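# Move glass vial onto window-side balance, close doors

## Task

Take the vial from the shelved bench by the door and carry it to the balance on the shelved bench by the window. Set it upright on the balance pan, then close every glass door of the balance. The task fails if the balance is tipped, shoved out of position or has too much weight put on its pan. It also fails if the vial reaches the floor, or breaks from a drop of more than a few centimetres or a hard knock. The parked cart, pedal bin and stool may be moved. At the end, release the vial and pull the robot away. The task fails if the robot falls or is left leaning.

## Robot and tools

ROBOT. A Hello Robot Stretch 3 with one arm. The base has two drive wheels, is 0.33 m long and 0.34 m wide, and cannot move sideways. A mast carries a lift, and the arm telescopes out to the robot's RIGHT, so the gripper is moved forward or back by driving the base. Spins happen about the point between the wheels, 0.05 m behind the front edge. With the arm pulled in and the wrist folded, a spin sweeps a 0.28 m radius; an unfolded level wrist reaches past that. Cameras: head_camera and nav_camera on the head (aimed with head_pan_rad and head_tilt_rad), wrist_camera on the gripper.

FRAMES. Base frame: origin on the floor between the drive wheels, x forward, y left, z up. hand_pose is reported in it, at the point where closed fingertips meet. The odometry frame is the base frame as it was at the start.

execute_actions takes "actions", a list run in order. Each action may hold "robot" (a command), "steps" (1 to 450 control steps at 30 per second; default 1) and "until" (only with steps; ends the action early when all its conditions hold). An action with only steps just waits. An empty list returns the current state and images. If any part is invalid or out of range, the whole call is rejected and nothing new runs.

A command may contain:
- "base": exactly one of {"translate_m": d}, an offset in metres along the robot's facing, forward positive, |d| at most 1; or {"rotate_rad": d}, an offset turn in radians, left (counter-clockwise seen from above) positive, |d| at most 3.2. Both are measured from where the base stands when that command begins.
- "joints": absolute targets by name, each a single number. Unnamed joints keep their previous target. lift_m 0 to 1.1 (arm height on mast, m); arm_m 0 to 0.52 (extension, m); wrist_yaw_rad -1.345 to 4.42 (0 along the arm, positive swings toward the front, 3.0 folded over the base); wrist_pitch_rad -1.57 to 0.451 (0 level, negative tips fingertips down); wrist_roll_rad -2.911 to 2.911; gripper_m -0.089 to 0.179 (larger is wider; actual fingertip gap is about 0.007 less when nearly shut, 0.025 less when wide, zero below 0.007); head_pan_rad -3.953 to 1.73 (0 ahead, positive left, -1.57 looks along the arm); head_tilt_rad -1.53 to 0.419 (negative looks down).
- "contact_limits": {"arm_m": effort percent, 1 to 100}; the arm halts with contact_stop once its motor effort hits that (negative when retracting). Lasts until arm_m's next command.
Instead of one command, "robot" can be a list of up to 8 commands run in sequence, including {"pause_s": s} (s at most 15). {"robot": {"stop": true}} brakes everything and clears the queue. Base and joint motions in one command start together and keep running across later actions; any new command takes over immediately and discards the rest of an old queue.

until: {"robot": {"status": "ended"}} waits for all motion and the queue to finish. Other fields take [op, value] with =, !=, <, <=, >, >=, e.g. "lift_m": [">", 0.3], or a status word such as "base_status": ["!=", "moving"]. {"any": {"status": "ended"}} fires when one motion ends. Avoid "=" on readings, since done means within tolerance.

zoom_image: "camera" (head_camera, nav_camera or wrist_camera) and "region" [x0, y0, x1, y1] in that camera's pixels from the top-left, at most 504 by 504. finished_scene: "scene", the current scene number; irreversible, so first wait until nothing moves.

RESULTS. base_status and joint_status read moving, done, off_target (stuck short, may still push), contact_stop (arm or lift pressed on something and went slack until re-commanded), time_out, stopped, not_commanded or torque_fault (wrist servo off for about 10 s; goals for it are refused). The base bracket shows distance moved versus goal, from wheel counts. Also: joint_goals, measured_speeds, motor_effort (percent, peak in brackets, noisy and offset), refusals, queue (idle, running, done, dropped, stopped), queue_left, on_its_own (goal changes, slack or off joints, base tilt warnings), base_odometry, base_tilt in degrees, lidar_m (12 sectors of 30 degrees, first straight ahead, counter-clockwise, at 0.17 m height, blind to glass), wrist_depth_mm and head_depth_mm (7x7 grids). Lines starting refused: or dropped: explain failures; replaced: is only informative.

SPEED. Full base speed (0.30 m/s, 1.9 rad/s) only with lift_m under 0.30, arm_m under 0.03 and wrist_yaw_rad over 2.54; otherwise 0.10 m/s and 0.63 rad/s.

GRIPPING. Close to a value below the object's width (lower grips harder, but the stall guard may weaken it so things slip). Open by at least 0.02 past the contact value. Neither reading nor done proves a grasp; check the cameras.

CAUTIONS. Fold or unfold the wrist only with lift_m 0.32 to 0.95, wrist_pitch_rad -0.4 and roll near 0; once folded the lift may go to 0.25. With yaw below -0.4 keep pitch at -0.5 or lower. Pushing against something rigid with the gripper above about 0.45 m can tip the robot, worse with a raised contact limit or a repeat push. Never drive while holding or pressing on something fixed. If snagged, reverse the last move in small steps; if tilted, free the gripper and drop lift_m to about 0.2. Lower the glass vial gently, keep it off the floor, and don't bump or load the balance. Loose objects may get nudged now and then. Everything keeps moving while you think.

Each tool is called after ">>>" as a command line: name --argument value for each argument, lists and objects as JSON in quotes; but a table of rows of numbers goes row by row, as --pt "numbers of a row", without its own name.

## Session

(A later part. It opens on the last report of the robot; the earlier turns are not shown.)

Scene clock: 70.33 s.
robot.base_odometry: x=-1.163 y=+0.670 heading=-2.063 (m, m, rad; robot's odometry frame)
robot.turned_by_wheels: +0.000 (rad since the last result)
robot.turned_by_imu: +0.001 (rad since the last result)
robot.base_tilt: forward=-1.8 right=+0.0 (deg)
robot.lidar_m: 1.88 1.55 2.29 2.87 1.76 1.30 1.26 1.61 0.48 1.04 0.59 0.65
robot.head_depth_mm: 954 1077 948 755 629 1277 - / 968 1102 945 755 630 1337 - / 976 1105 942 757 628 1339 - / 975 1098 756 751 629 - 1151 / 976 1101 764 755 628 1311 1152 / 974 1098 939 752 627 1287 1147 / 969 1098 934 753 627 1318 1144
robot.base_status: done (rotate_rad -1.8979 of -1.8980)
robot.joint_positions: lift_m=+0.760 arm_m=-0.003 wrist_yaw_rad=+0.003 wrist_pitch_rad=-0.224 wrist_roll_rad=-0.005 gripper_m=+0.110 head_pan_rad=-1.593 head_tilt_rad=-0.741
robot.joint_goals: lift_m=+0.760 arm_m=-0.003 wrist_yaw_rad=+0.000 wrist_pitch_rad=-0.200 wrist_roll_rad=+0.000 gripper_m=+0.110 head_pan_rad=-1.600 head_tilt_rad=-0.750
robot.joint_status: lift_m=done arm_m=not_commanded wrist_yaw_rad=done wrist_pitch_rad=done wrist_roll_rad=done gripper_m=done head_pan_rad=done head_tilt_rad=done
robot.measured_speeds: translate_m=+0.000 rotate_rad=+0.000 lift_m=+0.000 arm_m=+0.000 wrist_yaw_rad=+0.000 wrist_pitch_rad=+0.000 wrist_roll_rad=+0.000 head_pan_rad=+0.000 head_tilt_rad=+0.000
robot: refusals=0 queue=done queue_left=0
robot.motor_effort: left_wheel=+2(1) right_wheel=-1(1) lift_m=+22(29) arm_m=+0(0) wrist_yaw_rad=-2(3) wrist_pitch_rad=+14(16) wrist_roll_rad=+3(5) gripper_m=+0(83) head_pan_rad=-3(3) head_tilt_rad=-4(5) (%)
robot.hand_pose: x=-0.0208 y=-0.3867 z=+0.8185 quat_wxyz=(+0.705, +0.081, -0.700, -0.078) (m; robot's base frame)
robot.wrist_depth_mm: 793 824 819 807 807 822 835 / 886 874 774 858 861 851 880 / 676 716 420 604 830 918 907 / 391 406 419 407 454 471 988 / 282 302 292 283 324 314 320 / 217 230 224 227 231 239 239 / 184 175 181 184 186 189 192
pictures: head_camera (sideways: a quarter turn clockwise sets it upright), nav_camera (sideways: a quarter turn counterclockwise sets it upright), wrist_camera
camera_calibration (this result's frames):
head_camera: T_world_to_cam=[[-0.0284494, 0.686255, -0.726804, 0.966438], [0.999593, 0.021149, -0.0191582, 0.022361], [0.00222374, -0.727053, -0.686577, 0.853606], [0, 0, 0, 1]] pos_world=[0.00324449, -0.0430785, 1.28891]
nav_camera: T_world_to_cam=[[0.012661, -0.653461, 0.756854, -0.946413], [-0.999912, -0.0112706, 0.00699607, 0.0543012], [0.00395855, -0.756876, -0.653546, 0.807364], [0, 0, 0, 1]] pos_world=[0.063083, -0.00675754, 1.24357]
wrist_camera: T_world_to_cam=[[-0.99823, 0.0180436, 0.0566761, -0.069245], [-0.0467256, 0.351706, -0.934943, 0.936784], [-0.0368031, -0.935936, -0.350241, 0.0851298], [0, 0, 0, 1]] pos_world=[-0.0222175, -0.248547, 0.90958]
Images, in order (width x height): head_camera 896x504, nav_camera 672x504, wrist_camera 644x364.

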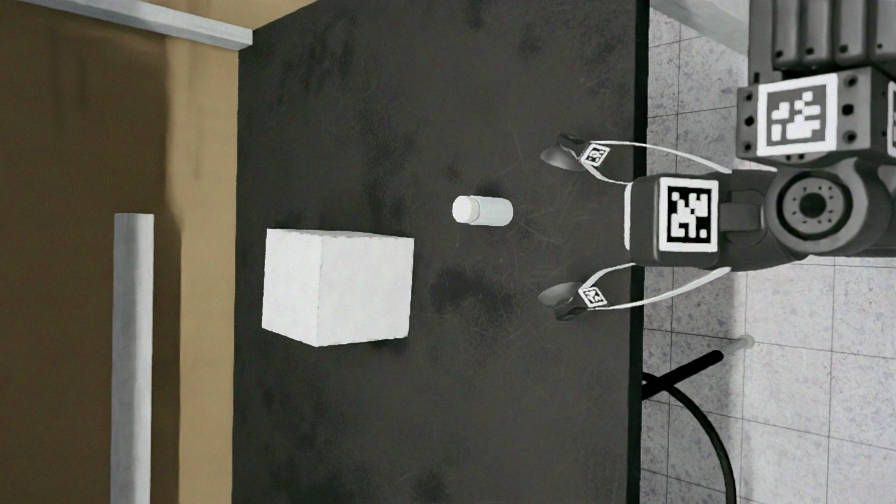

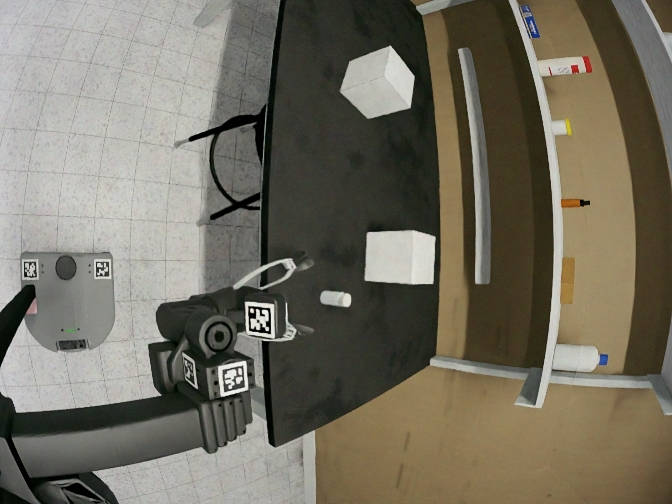

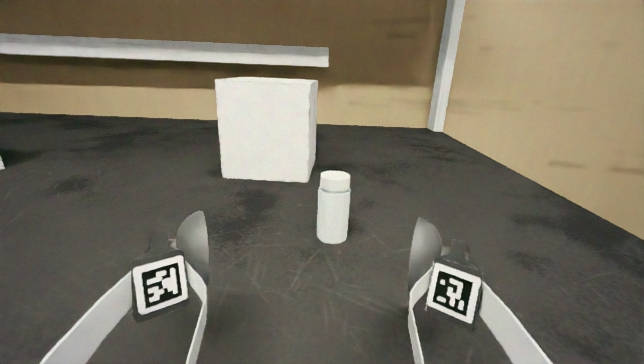

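>>> execute_actions --actions '[{"robot":{"base":{"translate_m":-0.02},"joints":{"lift_m":0.737,"arm_m":0.07}},"steps":450,"until":{"robot":{"status":"ended"}}}]'

Scene clock: 75.83 s.
robot.base_odometry: x=-1.154 y=+0.687 heading=-2.063 (m, m, rad; robot's odometry frame)
robot.turned_by_wheels: +0.000 (rad since the last result)
robot.turned_by_imu: +0.001 (rad since the last result)
robot.base_tilt: forward=-1.9 right=+0.0 (deg)
robot.lidar_m: 1.90 1.57 2.30 3.47 1.74 1.28 1.23 1.61 0.47 1.03 0.60 0.66
robot.head_depth_mm: 951 1079 949 759 630 - - / 971 1102 946 758 630 - 1115 / 970 1108 946 754 636 - 1123 / 975 1105 798 755 659 1321 1134 / 975 1098 746 754 629 1318 1149 / 976 1098 942 752 625 1287 1154 / 973 1096 936 752 626 1309 1148
robot.base_status: done (translate_m -0.0200 of -0.0200)
robot.joint_positions: lift_m=+0.737 arm_m=+0.070 wrist_yaw_rad=+0.002 wrist_pitch_rad=-0.223 wrist_roll_rad=-0.005 gripper_m=+0.110 head_pan_rad=-1.593 head_tilt_rad=-0.741
robot.joint_goals: lift_m=+0.737 arm_m=+0.070 wrist_yaw_rad=+0.000 wrist_pitch_rad=-0.200 wrist_roll_rad=+0.000 gripper_m=+0.110 head_pan_rad=-1.600 head_tilt_rad=-0.750
robot.joint_status: lift_m=done arm_m=done wrist_yaw_rad=done wrist_pitch_rad=done wrist_roll_rad=done gripper_m=done head_pan_rad=done head_tilt_rad=done
robot.measured_speeds: translate_m=+0.000 rotate_rad=+0.000 lift_m=+0.000 arm_m=+0.000 wrist_yaw_rad=+0.000 wrist_pitch_rad=+0.000 wrist_roll_rad=+0.000 head_pan_rad=+0.000 head_tilt_rad=+0.000
robot: refusals=0 queue=done queue_left=0
robot.motor_effort: left_wheel=+1(5) right_wheel=-1(4) lift_m=+22(22) arm_m=+2(4) wrist_yaw_rad=-1(1) wrist_pitch_rad=+14(14) wrist_roll_rad=+3(3) gripper_m=+2(0) head_pan_rad=-2(3) head_tilt_rad=-5(6) (%)
robot.hand_pose: x=-0.0209 y=-0.4593 z=+0.7956 quat_wxyz=(+0.705, +0.080, -0.700, -0.078) (m; robot's base frame)
robot.wrist_depth_mm: 729 709 742 723 746 764 748 / 784 795 318 786 782 799 778 / 568 587 331 578 722 839 837 / 340 341 348 340 381 396 884 / 238 253 248 226 275 265 272 / 184 195 190 194 195 201 204 / 156 149 155 156 157 160 163
pictures: head_camera (sideways: a quarter turn clockwise sets it upright), nav_camera (sideways: a quarter turn counterclockwise sets it upright), wrist_camera
camera_calibration (this result's frames):
head_camera: T_world_to_cam=[[-0.0284494, 0.686255, -0.726804, 0.966438], [0.999593, 0.021149, -0.0191582, 0.0223611], [0.00222374, -0.727054, -0.686577, 0.853606], [0, 0, 0, 1]] pos_world=[0.00324449, -0.0430785, 1.28891]
nav_camera: T_world_to_cam=[[0.012661, -0.653461, 0.756854, -0.946413], [-0.999912, -0.0112706, 0.00699607, 0.0543012], [0.00395855, -0.756876, -0.653546, 0.807364], [0, 0, 0, 1]] pos_world=[0.063083, -0.00675755, 1.24357]
wrist_camera: T_world_to_cam=[[-0.998216, 0.0188328, 0.0566561, -0.0664467], [-0.0464496, 0.351226, -0.935138, 0.940859], [-0.0375103, -0.936101, -0.349724, 0.00872019], [0, 0, 0, 1]] pos_world=[-0.0222985, -0.321039, 0.886647]
Images, in order (width x height): head_camera 896x504, nav_camera 672x504, wrist_camera 644x364.

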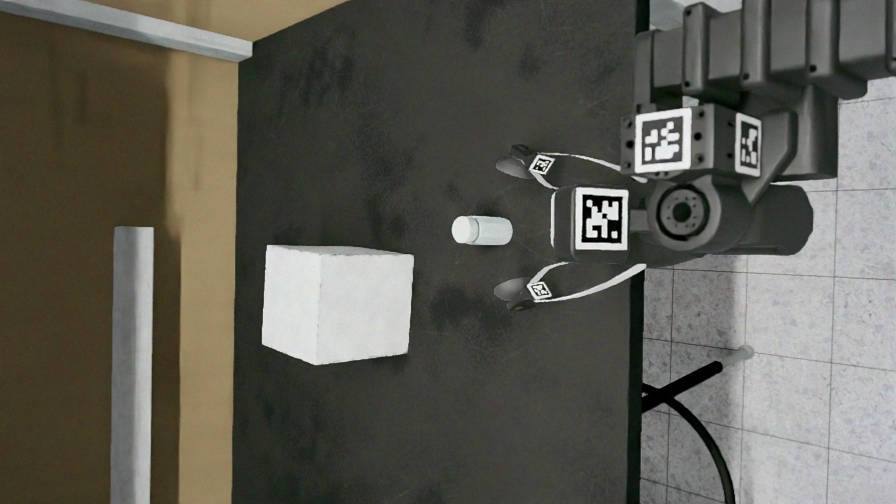

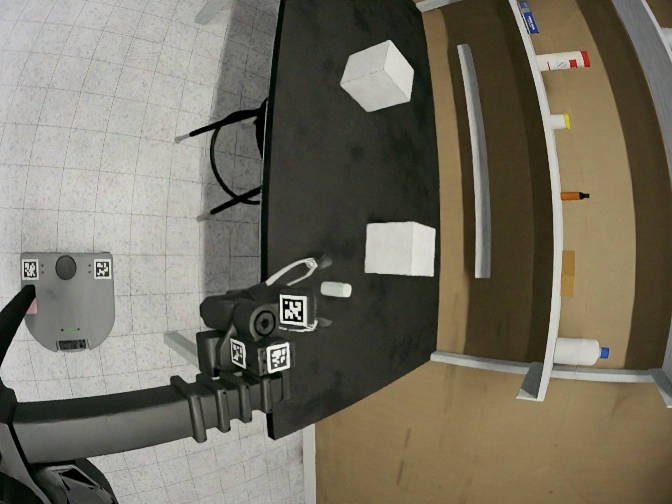

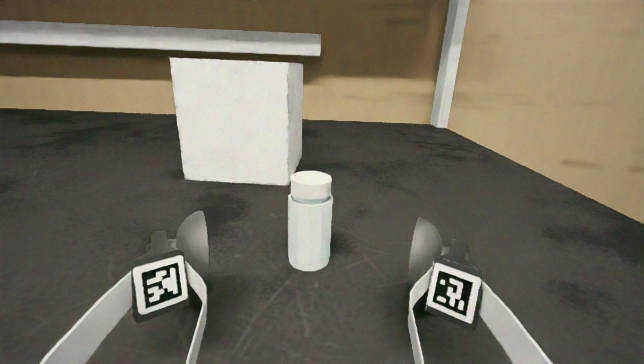

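>>> execute_actions --actions '[{"robot":[{"joints":{"arm_m":0.119}},{"joints":{"gripper_m":0.055}}],"steps":450,"until":{"robot":{"status":"ended"}}}]'

Scene clock: 80.00 s.
robot.base_odometry: x=-1.154 y=+0.687 heading=-2.063 (m, m, rad; robot's odometry frame)
robot.turned_by_wheels: +0.000 (rad since the last result)
robot.turned_by_imu: +0.001 (rad since the last result)
robot.base_tilt: forward=-1.9 right=+0.0 (deg)
robot.lidar_m: 1.90 1.57 2.30 3.48 1.74 1.28 1.23 1.60 0.47 1.04 0.60 0.66
robot.head_depth_mm: 950 1078 949 758 647 - - / 971 1103 947 755 662 - 1132 / 972 1104 944 778 - - 1159 / 974 1098 796 776 628 1294 1156 / 973 1100 746 753 628 1313 1153 / 974 1098 942 753 627 1290 1155 / 968 1090 935 753 626 1308 1154
robot.base_status: done (translate_m -0.0200 of -0.0200)
robot.joint_positions: lift_m=+0.737 arm_m=+0.119 wrist_yaw_rad=+0.002 wrist_pitch_rad=-0.223 wrist_roll_rad=-0.005 gripper_m=+0.055 head_pan_rad=-1.593 head_tilt_rad=-0.741
robot.joint_goals: lift_m=+0.737 arm_m=+0.119 wrist_yaw_rad=+0.000 wrist_pitch_rad=-0.200 wrist_roll_rad=+0.000 gripper_m=+0.055 head_pan_rad=-1.600 head_tilt_rad=-0.750
robot.joint_status: lift_m=done arm_m=done wrist_yaw_rad=done wrist_pitch_rad=done wrist_roll_rad=done gripper_m=done head_pan_rad=done head_tilt_rad=done
robot.measured_speeds: translate_m=+0.000 rotate_rad=+0.000 lift_m=+0.000 arm_m=+0.000 wrist_yaw_rad=+0.000 wrist_pitch_rad=+0.000 wrist_roll_rad=+0.000 head_pan_rad=+0.000 head_tilt_rad=+0.000
robot: refusals=0 queue=done queue_left=0
robot.motor_effort: left_wheel=+1(2) right_wheel=-1(1) lift_m=+22(22) arm_m=+2(1) wrist_yaw_rad=-1(1) wrist_pitch_rad=+14(14) wrist_roll_rad=+3(3) gripper_m=+0(81) head_pan_rad=-4(4) head_tilt_rad=-5(5) (%)
robot.hand_pose: x=-0.0209 y=-0.5083 z=+0.7956 quat_wxyz=(+0.705, +0.080, -0.700, -0.078) (m; robot's base frame)
robot.wrist_depth_mm: 680 654 679 709 703 703 693 / 755 731 270 728 763 730 731 / 568 518 282 577 692 766 789 / 337 315 301 366 381 391 830 / 237 241 262 150 261 264 273 / 183 186 182 156 206 201 203 / 150 151 154 156 157 160 162
pictures: head_camera (sideways: a quarter turn clockwise sets it upright), nav_camera (sideways: a quarter turn counterclockwise sets it upright), wrist_camera
camera_calibration (this result's frames):
head_camera: T_world_to_cam=[[-0.0284496, 0.686255, -0.726804, 0.966438], [0.999593, 0.0211492, -0.0191582, 0.022361], [0.00222392, -0.727053, -0.686577, 0.853607], [0, 0, 0, 1]] pos_world=[0.0032445, -0.0430785, 1.28891]
nav_camera: T_world_to_cam=[[0.0126612, -0.653461, 0.756854, -0.946413], [-0.999912, -0.0112709, 0.00699607, 0.0543013], [0.00395873, -0.756876, -0.653547, 0.807364], [0, 0, 0, 1]] pos_world=[0.063083, -0.00675752, 1.24357]
wrist_camera: T_world_to_cam=[[-0.998216, 0.0188502, 0.0566557, -0.0655189], [-0.0464432, 0.351225, -0.935138, 0.95807], [-0.0375264, -0.936101, -0.349723, -0.0371526], [0, 0, 0, 1]] pos_world=[-0.0223004, -0.370042, 0.886647]
Images, in order (width x height): head_camera 896x504, nav_camera 672x504, wrist_camera 644x364.

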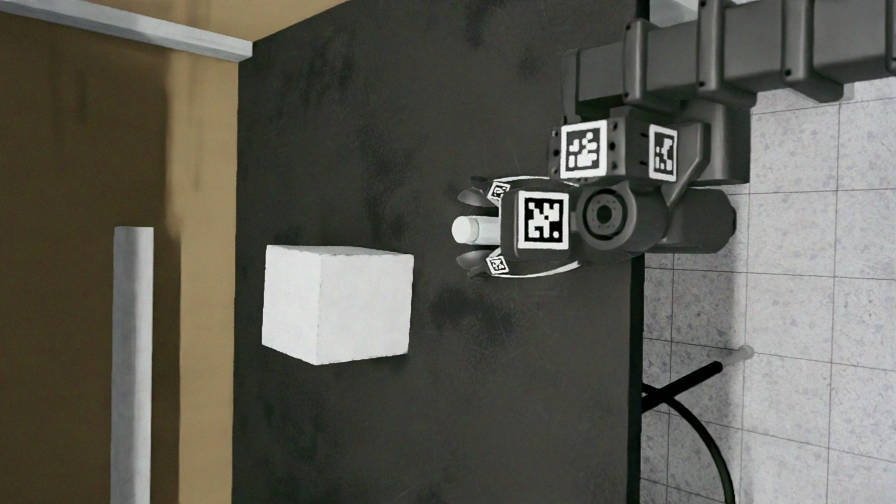

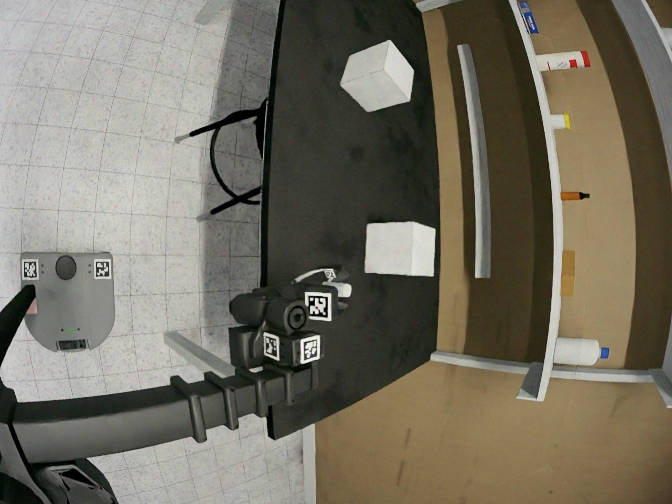

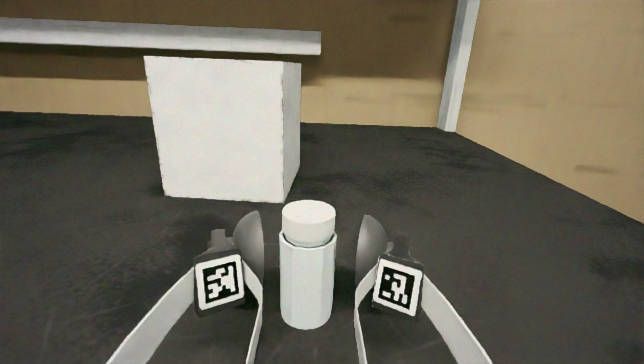

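>>> execute_actions --actions '[{"robot":[{"joints":{"lift_m":0.733}},{"joints":{"gripper_m":-0.005}},{"pause_s":0.3},{"joints":{"lift_m":0.765}}],"steps":450,"until":{"robot":{"status":"ended"}}}]'

Scene clock: 85.20 s.
robot.base_odometry: x=-1.154 y=+0.687 heading=-2.063 (m, m, rad; robot's odometry frame)
robot.turned_by_wheels: +0.000 (rad since the last result)
robot.turned_by_imu: +0.001 (rad since the last result)
robot.base_tilt: forward=-1.9 right=+0.0 (deg)
robot.lidar_m: 1.90 1.57 2.31 3.47 1.74 1.28 1.23 1.61 0.47 1.03 0.60 0.66
robot.head_depth_mm: 949 1077 948 757 654 - - / 972 1104 947 755 - - 1127 / 977 1107 944 776 - 1264 1152 / 977 1102 792 774 627 1295 1153 / 976 1098 745 753 626 1310 1149 / 978 1097 938 753 626 1286 1155 / 973 1093 938 750 625 1315 1151
robot.base_status: done (translate_m -0.0200 of -0.0200)
robot.joint_positions: lift_m=+0.765 arm_m=+0.119 wrist_yaw_rad=+0.002 wrist_pitch_rad=-0.223 wrist_roll_rad=-0.005 gripper_m=-0.004 head_pan_rad=-1.593 head_tilt_rad=-0.741
robot.joint_goals: lift_m=+0.765 arm_m=+0.119 wrist_yaw_rad=+0.000 wrist_pitch_rad=-0.200 wrist_roll_rad=+0.000 gripper_m=-0.005 head_pan_rad=-1.600 head_tilt_rad=-0.750
robot.joint_status: lift_m=done arm_m=done wrist_yaw_rad=done wrist_pitch_rad=done wrist_roll_rad=done gripper_m=done head_pan_rad=done head_tilt_rad=done
robot.measured_speeds: translate_m=+0.000 rotate_rad=+0.000 lift_m=+0.000 arm_m=+0.000 wrist_yaw_rad=+0.000 wrist_pitch_rad=+0.000 wrist_roll_rad=+0.000 head_pan_rad=+0.000 head_tilt_rad=+0.000
robot: refusals=0 queue=done queue_left=0
robot.motor_effort: left_wheel=+2(1) right_wheel=-1(1) lift_m=+29(30) arm_m=+2(2) wrist_yaw_rad=-1(1) wrist_pitch_rad=+14(14) wrist_roll_rad=+3(3) gripper_m=-14(90) head_pan_rad=-3(3) head_tilt_rad=-6(5) (%)
robot.hand_pose: x=-0.0209 y=-0.5083 z=+0.8233 quat_wxyz=(+0.705, +0.080, -0.700, -0.078) (m; robot's base frame)
robot.wrist_depth_mm: 679 698 704 707 706 710 699 / 753 734 654 746 748 743 746 / 696 623 282 715 731 789 782 / 408 383 301 409 465 521 821 / 288 291 312 145 317 325 351 / 223 228 235 152 246 242 249 / 183 184 186 183 191 195 198
pictures: head_camera (sideways: a quarter turn clockwise sets it upright), nav_camera (sideways: a quarter turn counterclockwise sets it upright), wrist_camera
camera_calibration (this result's frames):
head_camera: T_world_to_cam=[[-0.0284494, 0.686255, -0.726804, 0.966438], [0.999593, 0.021149, -0.0191582, 0.022361], [0.00222374, -0.727053, -0.686577, 0.853606], [0, 0, 0, 1]] pos_world=[0.00324449, -0.0430785, 1.28891]
nav_camera: T_world_to_cam=[[0.012661, -0.653461, 0.756854, -0.946413], [-0.999912, -0.0112706, 0.00699607, 0.0543012], [0.00395855, -0.756876, -0.653546, 0.807364], [0, 0, 0, 1]] pos_world=[0.063083, -0.00675754, 1.24357]
wrist_camera: T_world_to_cam=[[-0.998216, 0.0188537, 0.0566541, -0.0670849], [-0.0464434, 0.351151, -0.935166, 0.983967], [-0.0375255, -0.936129, -0.349649, -0.0275488], [0, 0, 0, 1]] pos_world=[-0.0223003, -0.370045, 0.914341]
Images, in order (width x height): head_camera 896x504, nav_camera 672x504, wrist_camera 644x364.

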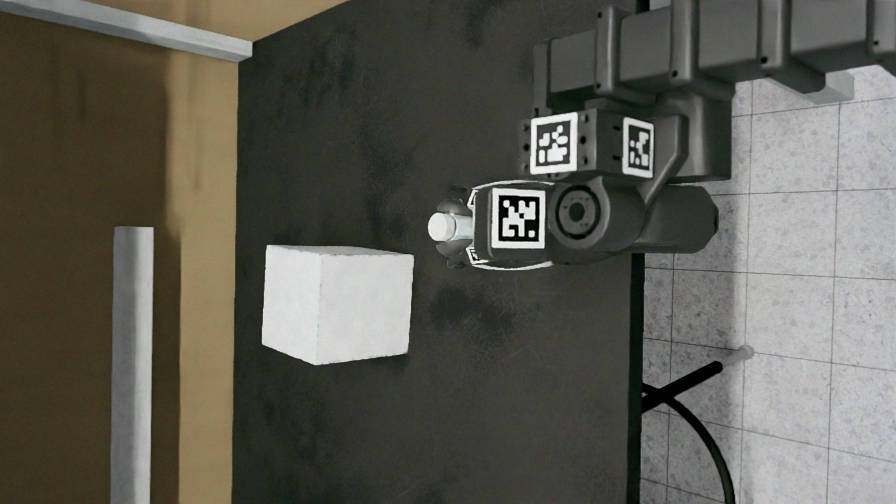

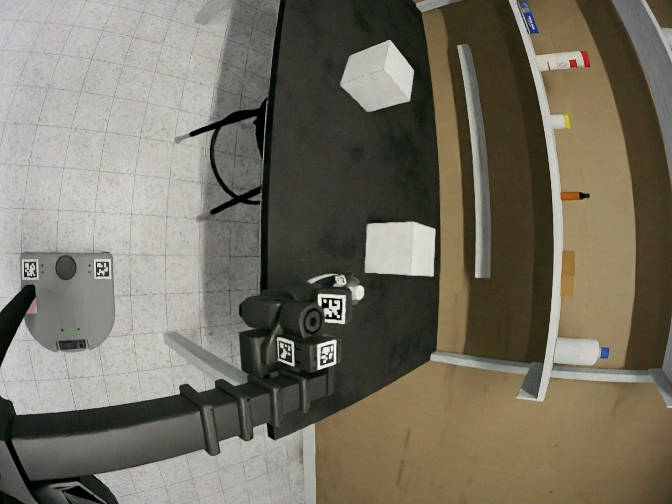

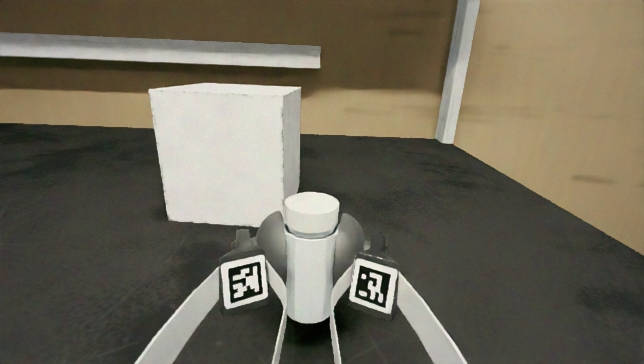

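>>> execute_actions --actions '[{"robot":{"joints":{"gripper_m":-0.02,"arm_m":0.0,"lift_m":0.79}},"steps":100,"until":{"robot":{"status":"ended"}}},{"robot":{"joints":{"wrist_yaw_rad":2.65},"base":{"rotate_rad":1.865}},"steps":150,"until":{"robot":{"wrist_yaw_rad":[">",1.6]}}},{"robot":{"joints":{"lift_m":0.29,"head_pan_rad":-0.3,"head_tilt_rad":-0.9}},"steps":300,"until":{"robot":{"base_status":["!=","moving"]}}},{"robot":{"base":{"translate_m":1.0}},"steps":300,"until":{"robot":{"lift_m_status":["!=","moving"]}}},{"robot":{"base":{"translate_m":1.0}},"steps":300,"until":{"robot":{"translate_m":[">",0.7]}}},{"robot":{"base":{"translate_m":1.0}},"steps":300,"until":{"robot":{"status":"ended"}}}]'

Scene clock: 108.47 s.
robot.base_odometry: x=+0.765 y=+0.302 heading=-0.198 (m, m, rad; robot's odometry frame)
robot.turned_by_wheels: +1.865 (rad since the last result)
robot.turned_by_imu: +1.883 (rad since the last result)
robot.base_tilt: forward=-1.9 right=+0.0 (deg)
robot.lidar_m: 1.76 1.43 1.26 0.67 0.77 1.41 2.27 2.31 2.08 1.85 1.85 0.99
robot.head_depth_mm: 854 1824 1883 1617 1393 1240 1114 / 906 1705 1846 1612 1403 1237 1114 / 1549 1802 1840 1578 1388 1240 1111 / 1582 1845 1871 1612 1401 1241 1108 / 1584 1848 1879 1610 1393 1239 1111 / 1602 1856 1890 1605 1395 1237 1107 / 1604 1853 1878 1598 1393 1237 1107
robot.base_status: done (translate_m +1.0000 of +1.0000)
robot.joint_positions: lift_m=+0.290 arm_m=+0.000 wrist_yaw_rad=+2.647 wrist_pitch_rad=-0.223 wrist_roll_rad=-0.005 gripper_m=-0.019 head_pan_rad=-0.307 head_tilt_rad=-0.890
robot.joint_goals: lift_m=+0.290 arm_m=+0.000 wrist_yaw_rad=+2.650 wrist_pitch_rad=-0.200 wrist_roll_rad=+0.000 gripper_m=-0.020 head_pan_rad=-0.300 head_tilt_rad=-0.900
robot.joint_status: lift_m=done arm_m=done wrist_yaw_rad=done wrist_pitch_rad=done wrist_roll_rad=done gripper_m=done head_pan_rad=done head_tilt_rad=done
robot.measured_speeds: translate_m=+0.000 rotate_rad=+0.000 lift_m=+0.000 arm_m=+0.000 wrist_yaw_rad=+0.000 wrist_pitch_rad=+0.000 wrist_roll_rad=+0.000 head_pan_rad=+0.000 head_tilt_rad=+0.000
robot: refusals=0 queue=done queue_left=0
robot.motor_effort: left_wheel=-1(6) right_wheel=+1(6) lift_m=+23(30) arm_m=-2(2) wrist_yaw_rad=+1(3) wrist_pitch_rad=+14(14) wrist_roll_rad=+3(3) gripper_m=-19(78) head_pan_rad=+2(30) head_tilt_rad=-5(21) (%)
robot.hand_pose: x=+0.0947 y=+0.0701 z=+0.3486 quat_wxyz=(+0.249, +0.699, -0.095, +0.664) (m; robot's base frame)
robot.wrist_depth_mm: 553 596 - - - - - / 586 613 - - - - - / 617 653 - - - - - / 645 692 - - - - - / 734 782 853 144 900 925 974 / 643 641 681 152 712 702 705 / 527 531 536 528 548 556 560
pictures: head_camera (sideways: a quarter turn clockwise sets it upright), nav_camera (sideways: a quarter turn counterclockwise sets it upright), wrist_camera
camera_calibration (this result's frames):
head_camera: T_world_to_cam=[[-0.762041, 0.195374, -0.617352, 0.828288], [0.257814, 0.966114, -0.0124911, 0.0182029], [0.593992, -0.16868, -0.786588, 0.980057], [0, 0, 0, 1]] pos_world=[0.0443504, -0.0140953, 1.28247]
nav_camera: T_world_to_cam=[[0.730715, -0.202781, 0.65187, -0.813979], [-0.268997, -0.963139, 0.00192346, 0.0564475], [0.627452, -0.176757, -0.758328, 0.939838], [0, 0, 0, 1]] pos_world=[0.0202684, 0.0554298, 1.24321]
wrist_camera: T_world_to_cam=[[0.868757, -0.492043, 0.0561702, -0.0764669], [-0.126802, -0.330644, -0.935198, 0.397731], [0.47873, 0.805338, -0.349641, 0.181291], [0, 0, 0, 1]] pos_world=[0.0300749, -0.0521185, 0.439639]
Images, in order (width x height): head_camera 896x504, nav_camera 672x504, wrist_camera 644x364.

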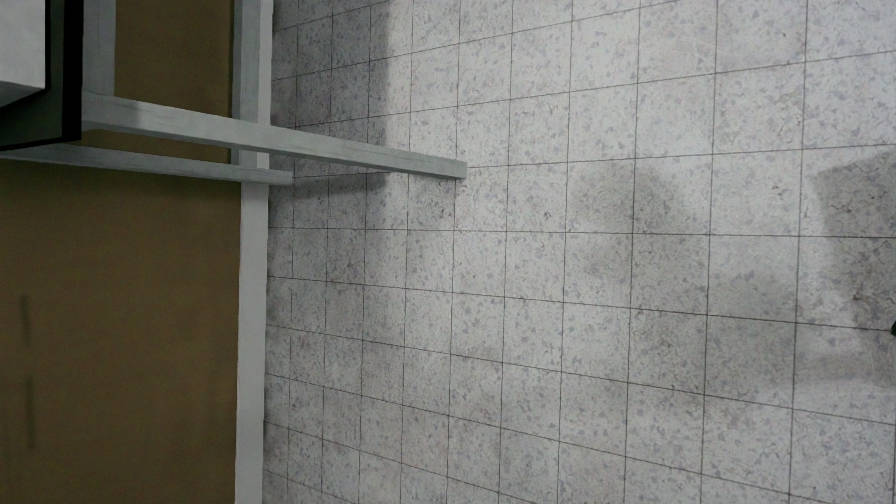

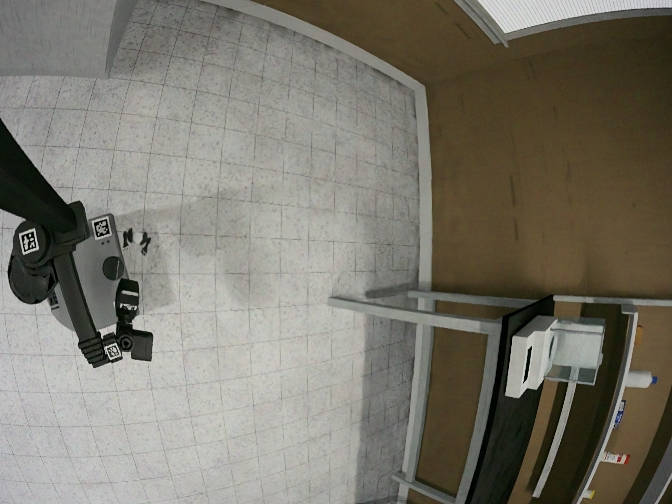

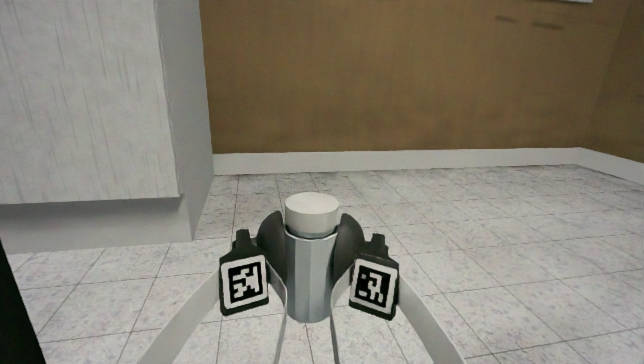

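>>> execute_actions --actions '[{"robot":{"base":{"translate_m":1.0},"joints":{"head_pan_rad":-1.57,"head_tilt_rad":-0.45}},"steps":300,"until":{"robot":{"translate_m":[">",0.8]}}},{"robot":{"base":{"translate_m":0.52},"joints":{"lift_m":0.945}},"steps":300,"until":{"robot":{"base_status":["!=","moving"]}}},{"robot":{"base":{"rotate_rad":-0.31}},"steps":300,"until":{"robot":{"status":"ended"}}}]'

Scene clock: 121.10 s.
robot.base_odometry: x=+2.066 y=+0.041 heading=-0.508 (m, m, rad; robot's odometry frame)
robot.turned_by_wheels: -0.310 (rad since the last result)
robot.turned_by_imu: -0.317 (rad since the last result)
robot.base_tilt: forward=-1.9 right=+0.0 (deg)
robot.lidar_m: 0.48 0.50 0.67 0.87 0.90 1.21 1.42 3.50 0.58 1.51 0.65 0.50
robot.head_depth_mm: 2420 2664 2810 672 613 - - / 2421 2567 1231 601 611 1666 - / 2427 2597 1215 623 609 1649 - / 2438 2588 1213 599 606 1713 - / 1718 2631 1306 828 639 1646 - / 1149 1836 1296 822 641 1548 1373 / 433 1296 1242 817 643 1379 1219
robot.base_status: done (rotate_rad -0.3099 of -0.3100)
robot.joint_positions: lift_m=+0.945 arm_m=+0.000 wrist_yaw_rad=+2.648 wrist_pitch_rad=-0.223 wrist_roll_rad=-0.005 gripper_m=-0.019 head_pan_rad=-1.563 head_tilt_rad=-0.458
robot.joint_goals: lift_m=+0.945 arm_m=+0.000 wrist_yaw_rad=+2.650 wrist_pitch_rad=-0.200 wrist_roll_rad=+0.000 gripper_m=-0.020 head_pan_rad=-1.570 head_tilt_rad=-0.450
robot.joint_status: lift_m=done arm_m=done wrist_yaw_rad=done wrist_pitch_rad=done wrist_roll_rad=done gripper_m=done head_pan_rad=done head_tilt_rad=done
robot.measured_speeds: translate_m=+0.000 rotate_rad=+0.000 lift_m=+0.000 arm_m=+0.000 wrist_yaw_rad=+0.000 wrist_pitch_rad=+0.000 wrist_roll_rad=+0.000 head_pan_rad=+0.000 head_tilt_rad=+0.000
robot: refusals=0 queue=done queue_left=0
robot.motor_effort: left_wheel=+2(5) right_wheel=-1(6) lift_m=+30(30) arm_m=-2(2) wrist_yaw_rad=+2(1) wrist_pitch_rad=+14(14) wrist_roll_rad=+3(3) gripper_m=-19(20) head_pan_rad=-3(32) head_tilt_rad=+4(30) (%)
robot.hand_pose: x=+0.0947 y=+0.0701 z=+1.0033 quat_wxyz=(+0.249, +0.699, -0.094, +0.664) (m; robot's base frame)
robot.wrist_depth_mm: 662 754 852 858 580 433 345 / 688 763 876 909 587 448 357 / 719 821 903 937 610 455 358 / 748 844 991 893 631 468 372 / 789 894 - 144 645 478 373 / 826 957 - 151 608 484 382 / 883 974 - - 742 501 392
pictures: head_camera (sideways: a quarter turn clockwise sets it upright), nav_camera (sideways: a quarter turn counterclockwise sets it upright), wrist_camera
camera_calibration (this result's frames):
head_camera: T_world_to_cam=[[-0.0473997, 0.454621, -0.889423, 1.17856], [0.998551, 0.04427, -0.0305872, 0.0372559], [0.0254692, -0.889584, -0.45606, 0.553569], [0, 0, 0, 1]] pos_world=[0.00456273, -0.0450029, 1.30184]
nav_camera: T_world_to_cam=[[0.0305718, -0.415213, 0.90921, -1.14518], [-0.99914, -0.0381985, 0.0161514, 0.042373], [0.0280241, -0.908922, -0.416024, 0.498187], [0, 0, 0, 1]] pos_world=[0.0633856, -0.0210627, 1.24778]
wrist_camera: T_world_to_cam=[[0.868775, -0.49201, 0.0561702, -0.113236], [-0.12679, -0.330648, -0.935198, 1.01], [0.4787, 0.805356, -0.349641, 0.410201], [0, 0, 0, 1]] pos_world=[0.0300714, -0.0521176, 1.09433]
Images, in order (width x height): head_camera 896x504, nav_camera 672x504, wrist_camera 644x364.

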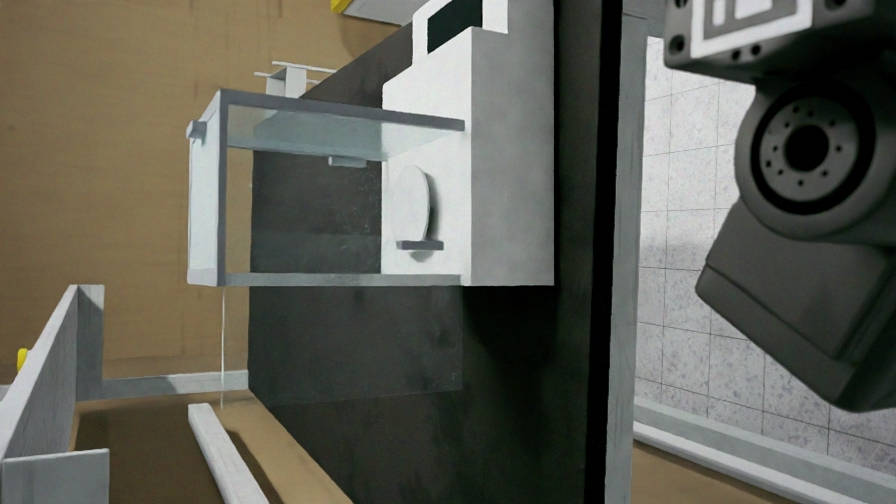

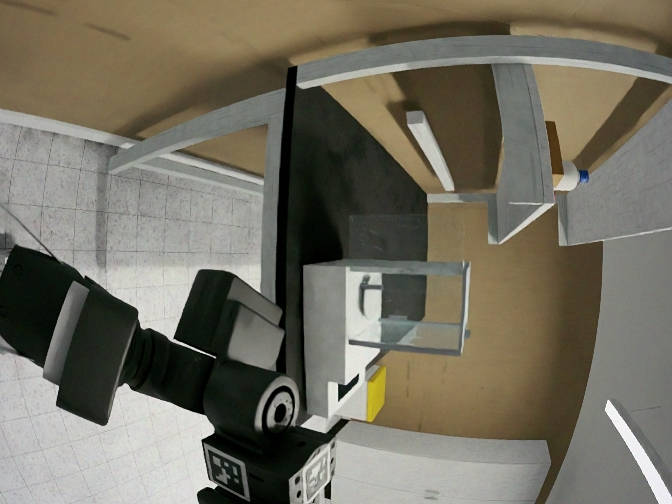

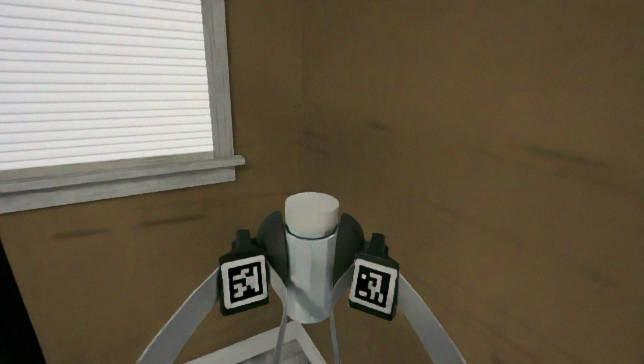

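>>> zoom_image --camera "head_camera" --region '[300, 80, 580, 420]'

Region (300, 80, 580, 420) of head_camera's 896x504 image, scaled by 1.482, with more detail than that image has; it fills the left 415 columns of this view, and the rest is white.

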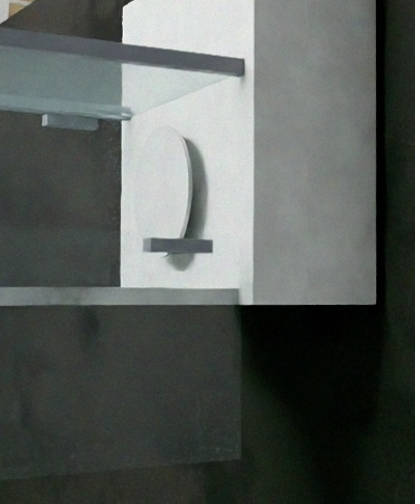

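>>> execute_actions --actions '[{"robot":{"base":{"translate_m":-0.018},"joints":{"wrist_yaw_rad":-0.03}},"steps":300,"until":{"robot":{"wrist_yaw_rad":["<",1.2]}}},{"robot":{"joints":{"lift_m":1.01,"arm_m":0.08}},"steps":300,"until":{"robot":{"status":"ended"}}}]'

Scene clock: 133.43 s.
robot.base_odometry: x=+2.050 y=+0.050 heading=-0.508 (m, m, rad; robot's odometry frame)
robot.turned_by_wheels: +0.000 (rad since the last result)
robot.turned_by_imu: +0.001 (rad since the last result)
robot.base_tilt: forward=-1.9 right=+0.0 (deg)
robot.lidar_m: 0.50 0.52 0.70 0.87 0.90 1.21 1.41 3.51 0.58 1.60 0.66 0.52
robot.head_depth_mm: 2434 2621 2790 - - - 811 / 2462 2618 1329 - - 1508 1292 / 2455 2576 1323 - - - 1320 / 2458 2610 1320 608 606 1552 1324 / 2378 2619 1202 782 636 1593 1319 / 1637 1894 1293 821 641 1542 1319 / 754 1355 1285 816 642 1408 1251
robot.base_status: done (translate_m -0.0180 of -0.0180)
robot.joint_positions: lift_m=+1.010 arm_m=+0.080 wrist_yaw_rad=-0.027 wrist_pitch_rad=-0.223 wrist_roll_rad=-0.005 gripper_m=-0.019 head_pan_rad=-1.563 head_tilt_rad=-0.458
robot.joint_goals: lift_m=+1.010 arm_m=+0.080 wrist_yaw_rad=-0.030 wrist_pitch_rad=-0.200 wrist_roll_rad=+0.000 gripper_m=-0.020 head_pan_rad=-1.570 head_tilt_rad=-0.450
robot.joint_status: lift_m=done arm_m=done wrist_yaw_rad=done wrist_pitch_rad=done wrist_roll_rad=done gripper_m=done head_pan_rad=done head_tilt_rad=done
robot.measured_speeds: translate_m=+0.000 rotate_rad=+0.000 lift_m=+0.000 arm_m=+0.000 wrist_yaw_rad=+0.000 wrist_pitch_rad=+0.000 wrist_roll_rad=+0.000 head_pan_rad=+0.000 head_tilt_rad=+0.000
robot: refusals=0 queue=done queue_left=0
robot.motor_effort: left_wheel=+2(3) right_wheel=-1(6) lift_m=+30(31) arm_m=+2(2) wrist_yaw_rad=-1(3) wrist_pitch_rad=+14(14) wrist_roll_rad=+3(3) gripper_m=-20(19) head_pan_rad=-2(3) head_tilt_rad=+3(3) (%)
robot.hand_pose: x=-0.0281 y=-0.4692 z=+1.0683 quat_wxyz=(+0.704, +0.070, -0.702, -0.088) (m; robot's base frame)
robot.wrist_depth_mm: 664 929 362 - - - - / 617 975 357 - - - - / 657 950 355 - - - - / 613 682 357 432 829 - - / 463 474 285 144 308 - - / 356 363 275 151 292 311 - / 291 295 287 295 302 311 -
pictures: head_camera (sideways: a quarter turn clockwise sets it upright), nav_camera (sideways: a quarter turn counterclockwise sets it upright), wrist_camera
camera_calibration (this result's frames):
head_camera: T_world_to_cam=[[-0.0473914, 0.454611, -0.889428, 1.17857], [0.998552, 0.0442515, -0.0305876, 0.0372564], [0.0254531, -0.88959, -0.45605, 0.553556], [0, 0, 0, 1]] pos_world=[0.00456192, -0.0450029, 1.30184]
nav_camera: T_world_to_cam=[[0.0305642, -0.415203, 0.909215, -1.14519], [-0.99914, -0.0381802, 0.0161518, 0.0423725], [0.0280077, -0.908927, -0.416013, 0.498174], [0, 0, 0, 1]] pos_world=[0.0633852, -0.0210644, 1.24778]
wrist_camera: T_world_to_cam=[[-0.997257, 0.048195, 0.0561688, -0.0745402], [-0.0356472, 0.352314, -0.935203, 1.19991], [-0.0648612, -0.93464, -0.34963, 0.094352], [0, 0, 0, 1]] pos_world=[-0.0254427, -0.330967, 1.15933]
Images, in order (width x height): head_camera 896x504, nav_camera 672x504, wrist_camera 644x364.

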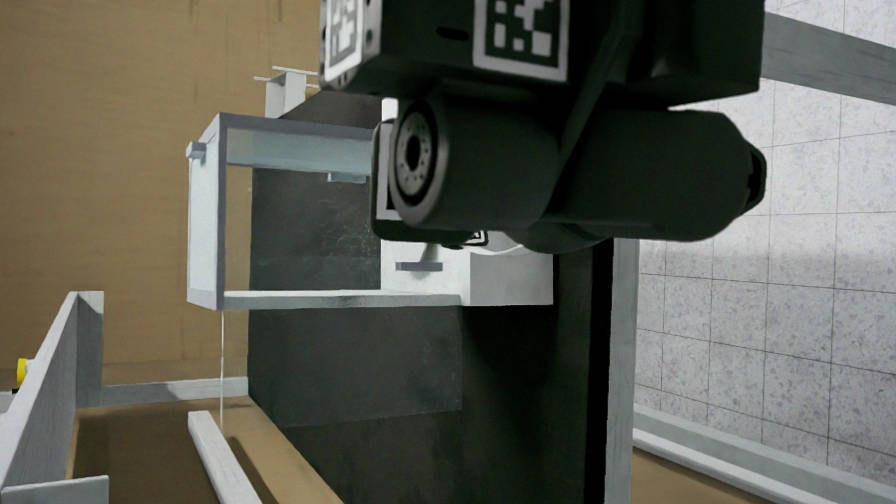

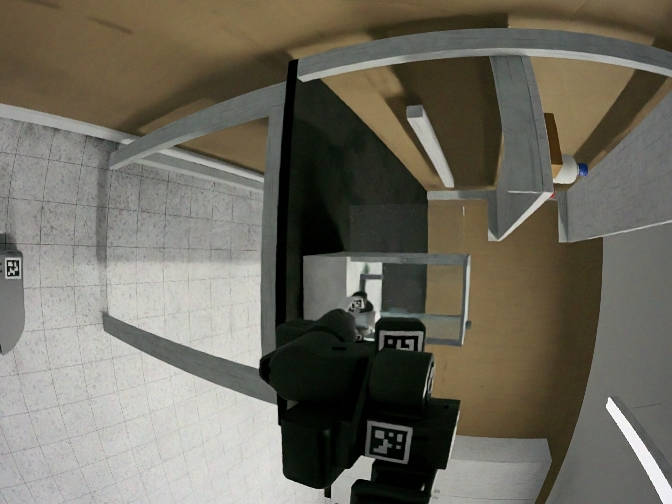

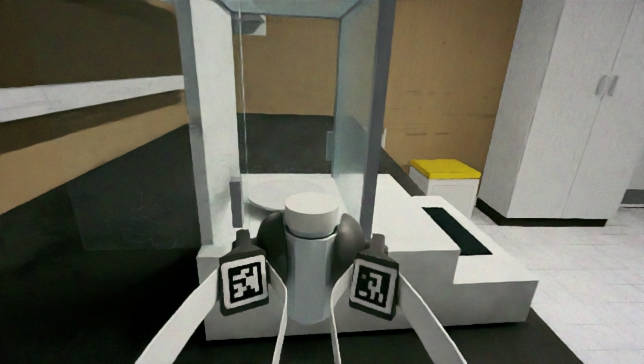

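>>> execute_actions --actions '[{"robot":{"base":{"translate_m":0.005},"joints":{"arm_m":0.155},"contact_limits":{"arm_m":12}},"steps":300,"until":{"robot":{"status":"ended"}}}]'

Scene clock: 137.03 s.
robot.base_odometry: x=+2.054 y=+0.048 heading=-0.508 (m, m, rad; robot's odometry frame)
robot.turned_by_wheels: +0.000 (rad since the last result)
robot.turned_by_imu: +0.001 (rad since the last result)
robot.base_tilt: forward=-1.8 right=-0.1 (deg)
robot.lidar_m: 0.50 0.51 0.69 0.87 0.90 1.21 1.41 3.52 0.58 1.57 0.66 0.52
robot.head_depth_mm: 2437 2636 - - 591 699 796 / 2458 2600 - - 591 1602 1299 / 2451 2586 1581 - 642 1613 1329 / 2423 2632 1427 619 608 1604 1321 / 2346 2610 1203 786 636 1599 1327 / 1635 1851 1293 821 639 1545 1320 / 562 1333 1278 819 643 1407 1243
robot.base_status: done (translate_m +0.0050 of +0.0050)
robot.joint_positions: lift_m=+1.010 arm_m=+0.155 wrist_yaw_rad=-0.028 wrist_pitch_rad=-0.223 wrist_roll_rad=-0.005 gripper_m=-0.019 head_pan_rad=-1.563 head_tilt_rad=-0.458
robot.joint_goals: lift_m=+1.010 arm_m=+0.155 wrist_yaw_rad=-0.030 wrist_pitch_rad=-0.200 wrist_roll_rad=+0.000 gripper_m=-0.020 head_pan_rad=-1.570 head_tilt_rad=-0.450
robot.joint_status: lift_m=done arm_m=done wrist_yaw_rad=done wrist_pitch_rad=done wrist_roll_rad=done gripper_m=done head_pan_rad=done head_tilt_rad=done
robot.measured_speeds: translate_m=+0.000 rotate_rad=+0.000 lift_m=+0.000 arm_m=+0.000 wrist_yaw_rad=+0.000 wrist_pitch_rad=+0.000 wrist_roll_rad=+0.000 head_pan_rad=+0.000 head_tilt_rad=+0.000
robot: refusals=0 queue=done queue_left=0
robot.motor_effort: left_wheel=+1(5) right_wheel=-1(1) lift_m=+30(29) arm_m=+2(2) wrist_yaw_rad=-1(2) wrist_pitch_rad=+14(14) wrist_roll_rad=+3(3) gripper_m=-19(20) head_pan_rad=-2(3) head_tilt_rad=+2(2) (%)
robot.contact_limits: arm_m 12 (drawing in: default 17, maximum 28; extending or still: default 24, maximum 39)
robot.hand_pose: x=-0.0282 y=-0.5442 z=+1.0683 quat_wxyz=(+0.704, +0.070, -0.702, -0.089) (m; robot's base frame)
robot.wrist_depth_mm: 653 185 - - - - - / 614 184 - - - - - / 659 811 964 - - - - / 629 621 360 655 802 - - / 463 444 242 144 307 - - / 357 361 208 151 232 277 - / 293 295 196 202 210 227 258
pictures: head_camera (sideways: a quarter turn clockwise sets it upright), nav_camera (sideways: a quarter turn counterclockwise sets it upright), wrist_camera
camera_calibration (this result's frames):
head_camera: T_world_to_cam=[[-0.0473896, 0.454605, -0.889431, 1.17858], [0.998552, 0.0442476, -0.0305879, 0.0372568], [0.0254498, -0.889593, -0.456044, 0.553548], [0, 0, 0, 1]] pos_world=[0.00456175, -0.0450029, 1.30184]
nav_camera: T_world_to_cam=[[0.0305626, -0.415197, 0.909218, -1.14519], [-0.99914, -0.0381764, 0.016152, 0.0423723], [0.0280044, -0.90893, -0.416007, 0.498165], [0, 0, 0, 1]] pos_world=[0.0633851, -0.021065, 1.24778]
wrist_camera: T_world_to_cam=[[-0.997233, 0.0486991, 0.0561687, -0.0707736], [-0.035469, 0.352332, -0.935203, 1.22634], [-0.0653336, -0.934607, -0.34963, 0.0242496], [0, 0, 0, 1]] pos_world=[-0.0254964, -0.405969, 1.15933]
Images, in order (width x height): head_camera 896x504, nav_camera 672x504, wrist_camera 644x364.

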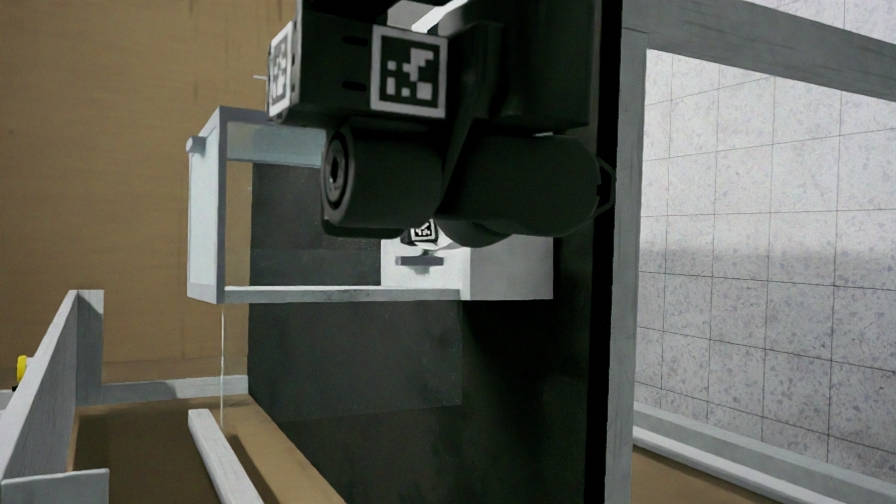

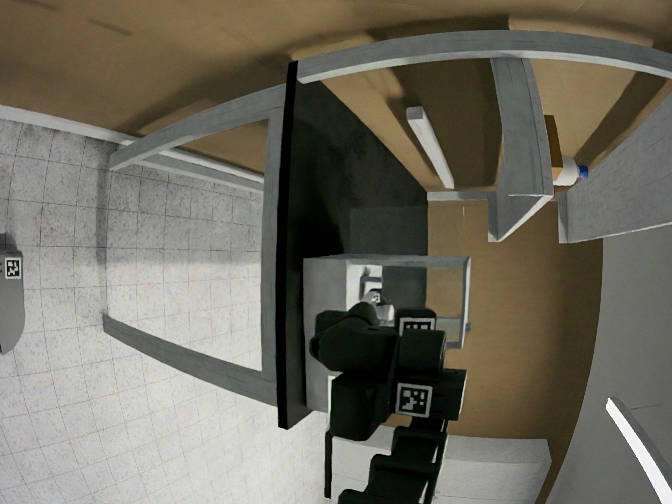

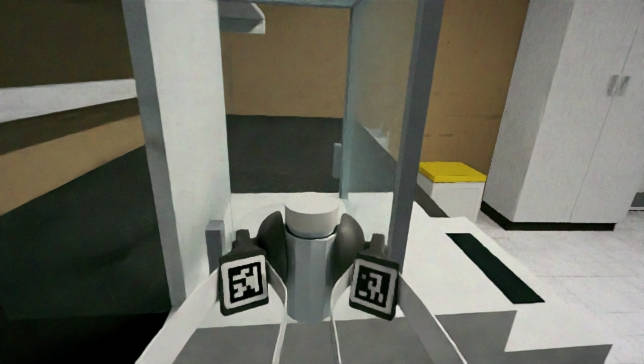

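>>> zoom_image --camera "wrist_camera" --region '[130, 100, 480, 364]'

Region (130, 100, 480, 364) of wrist_camera's 644x364 image, scaled by 1.440; it fills the top 380 rows of this view, and the rest is white.

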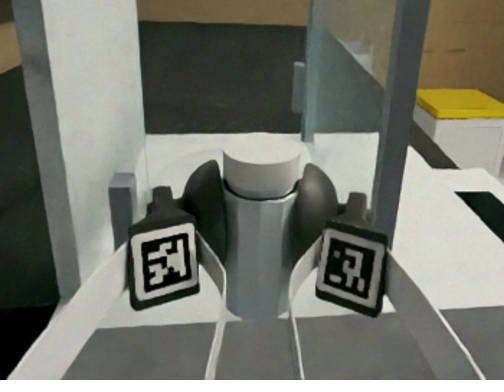

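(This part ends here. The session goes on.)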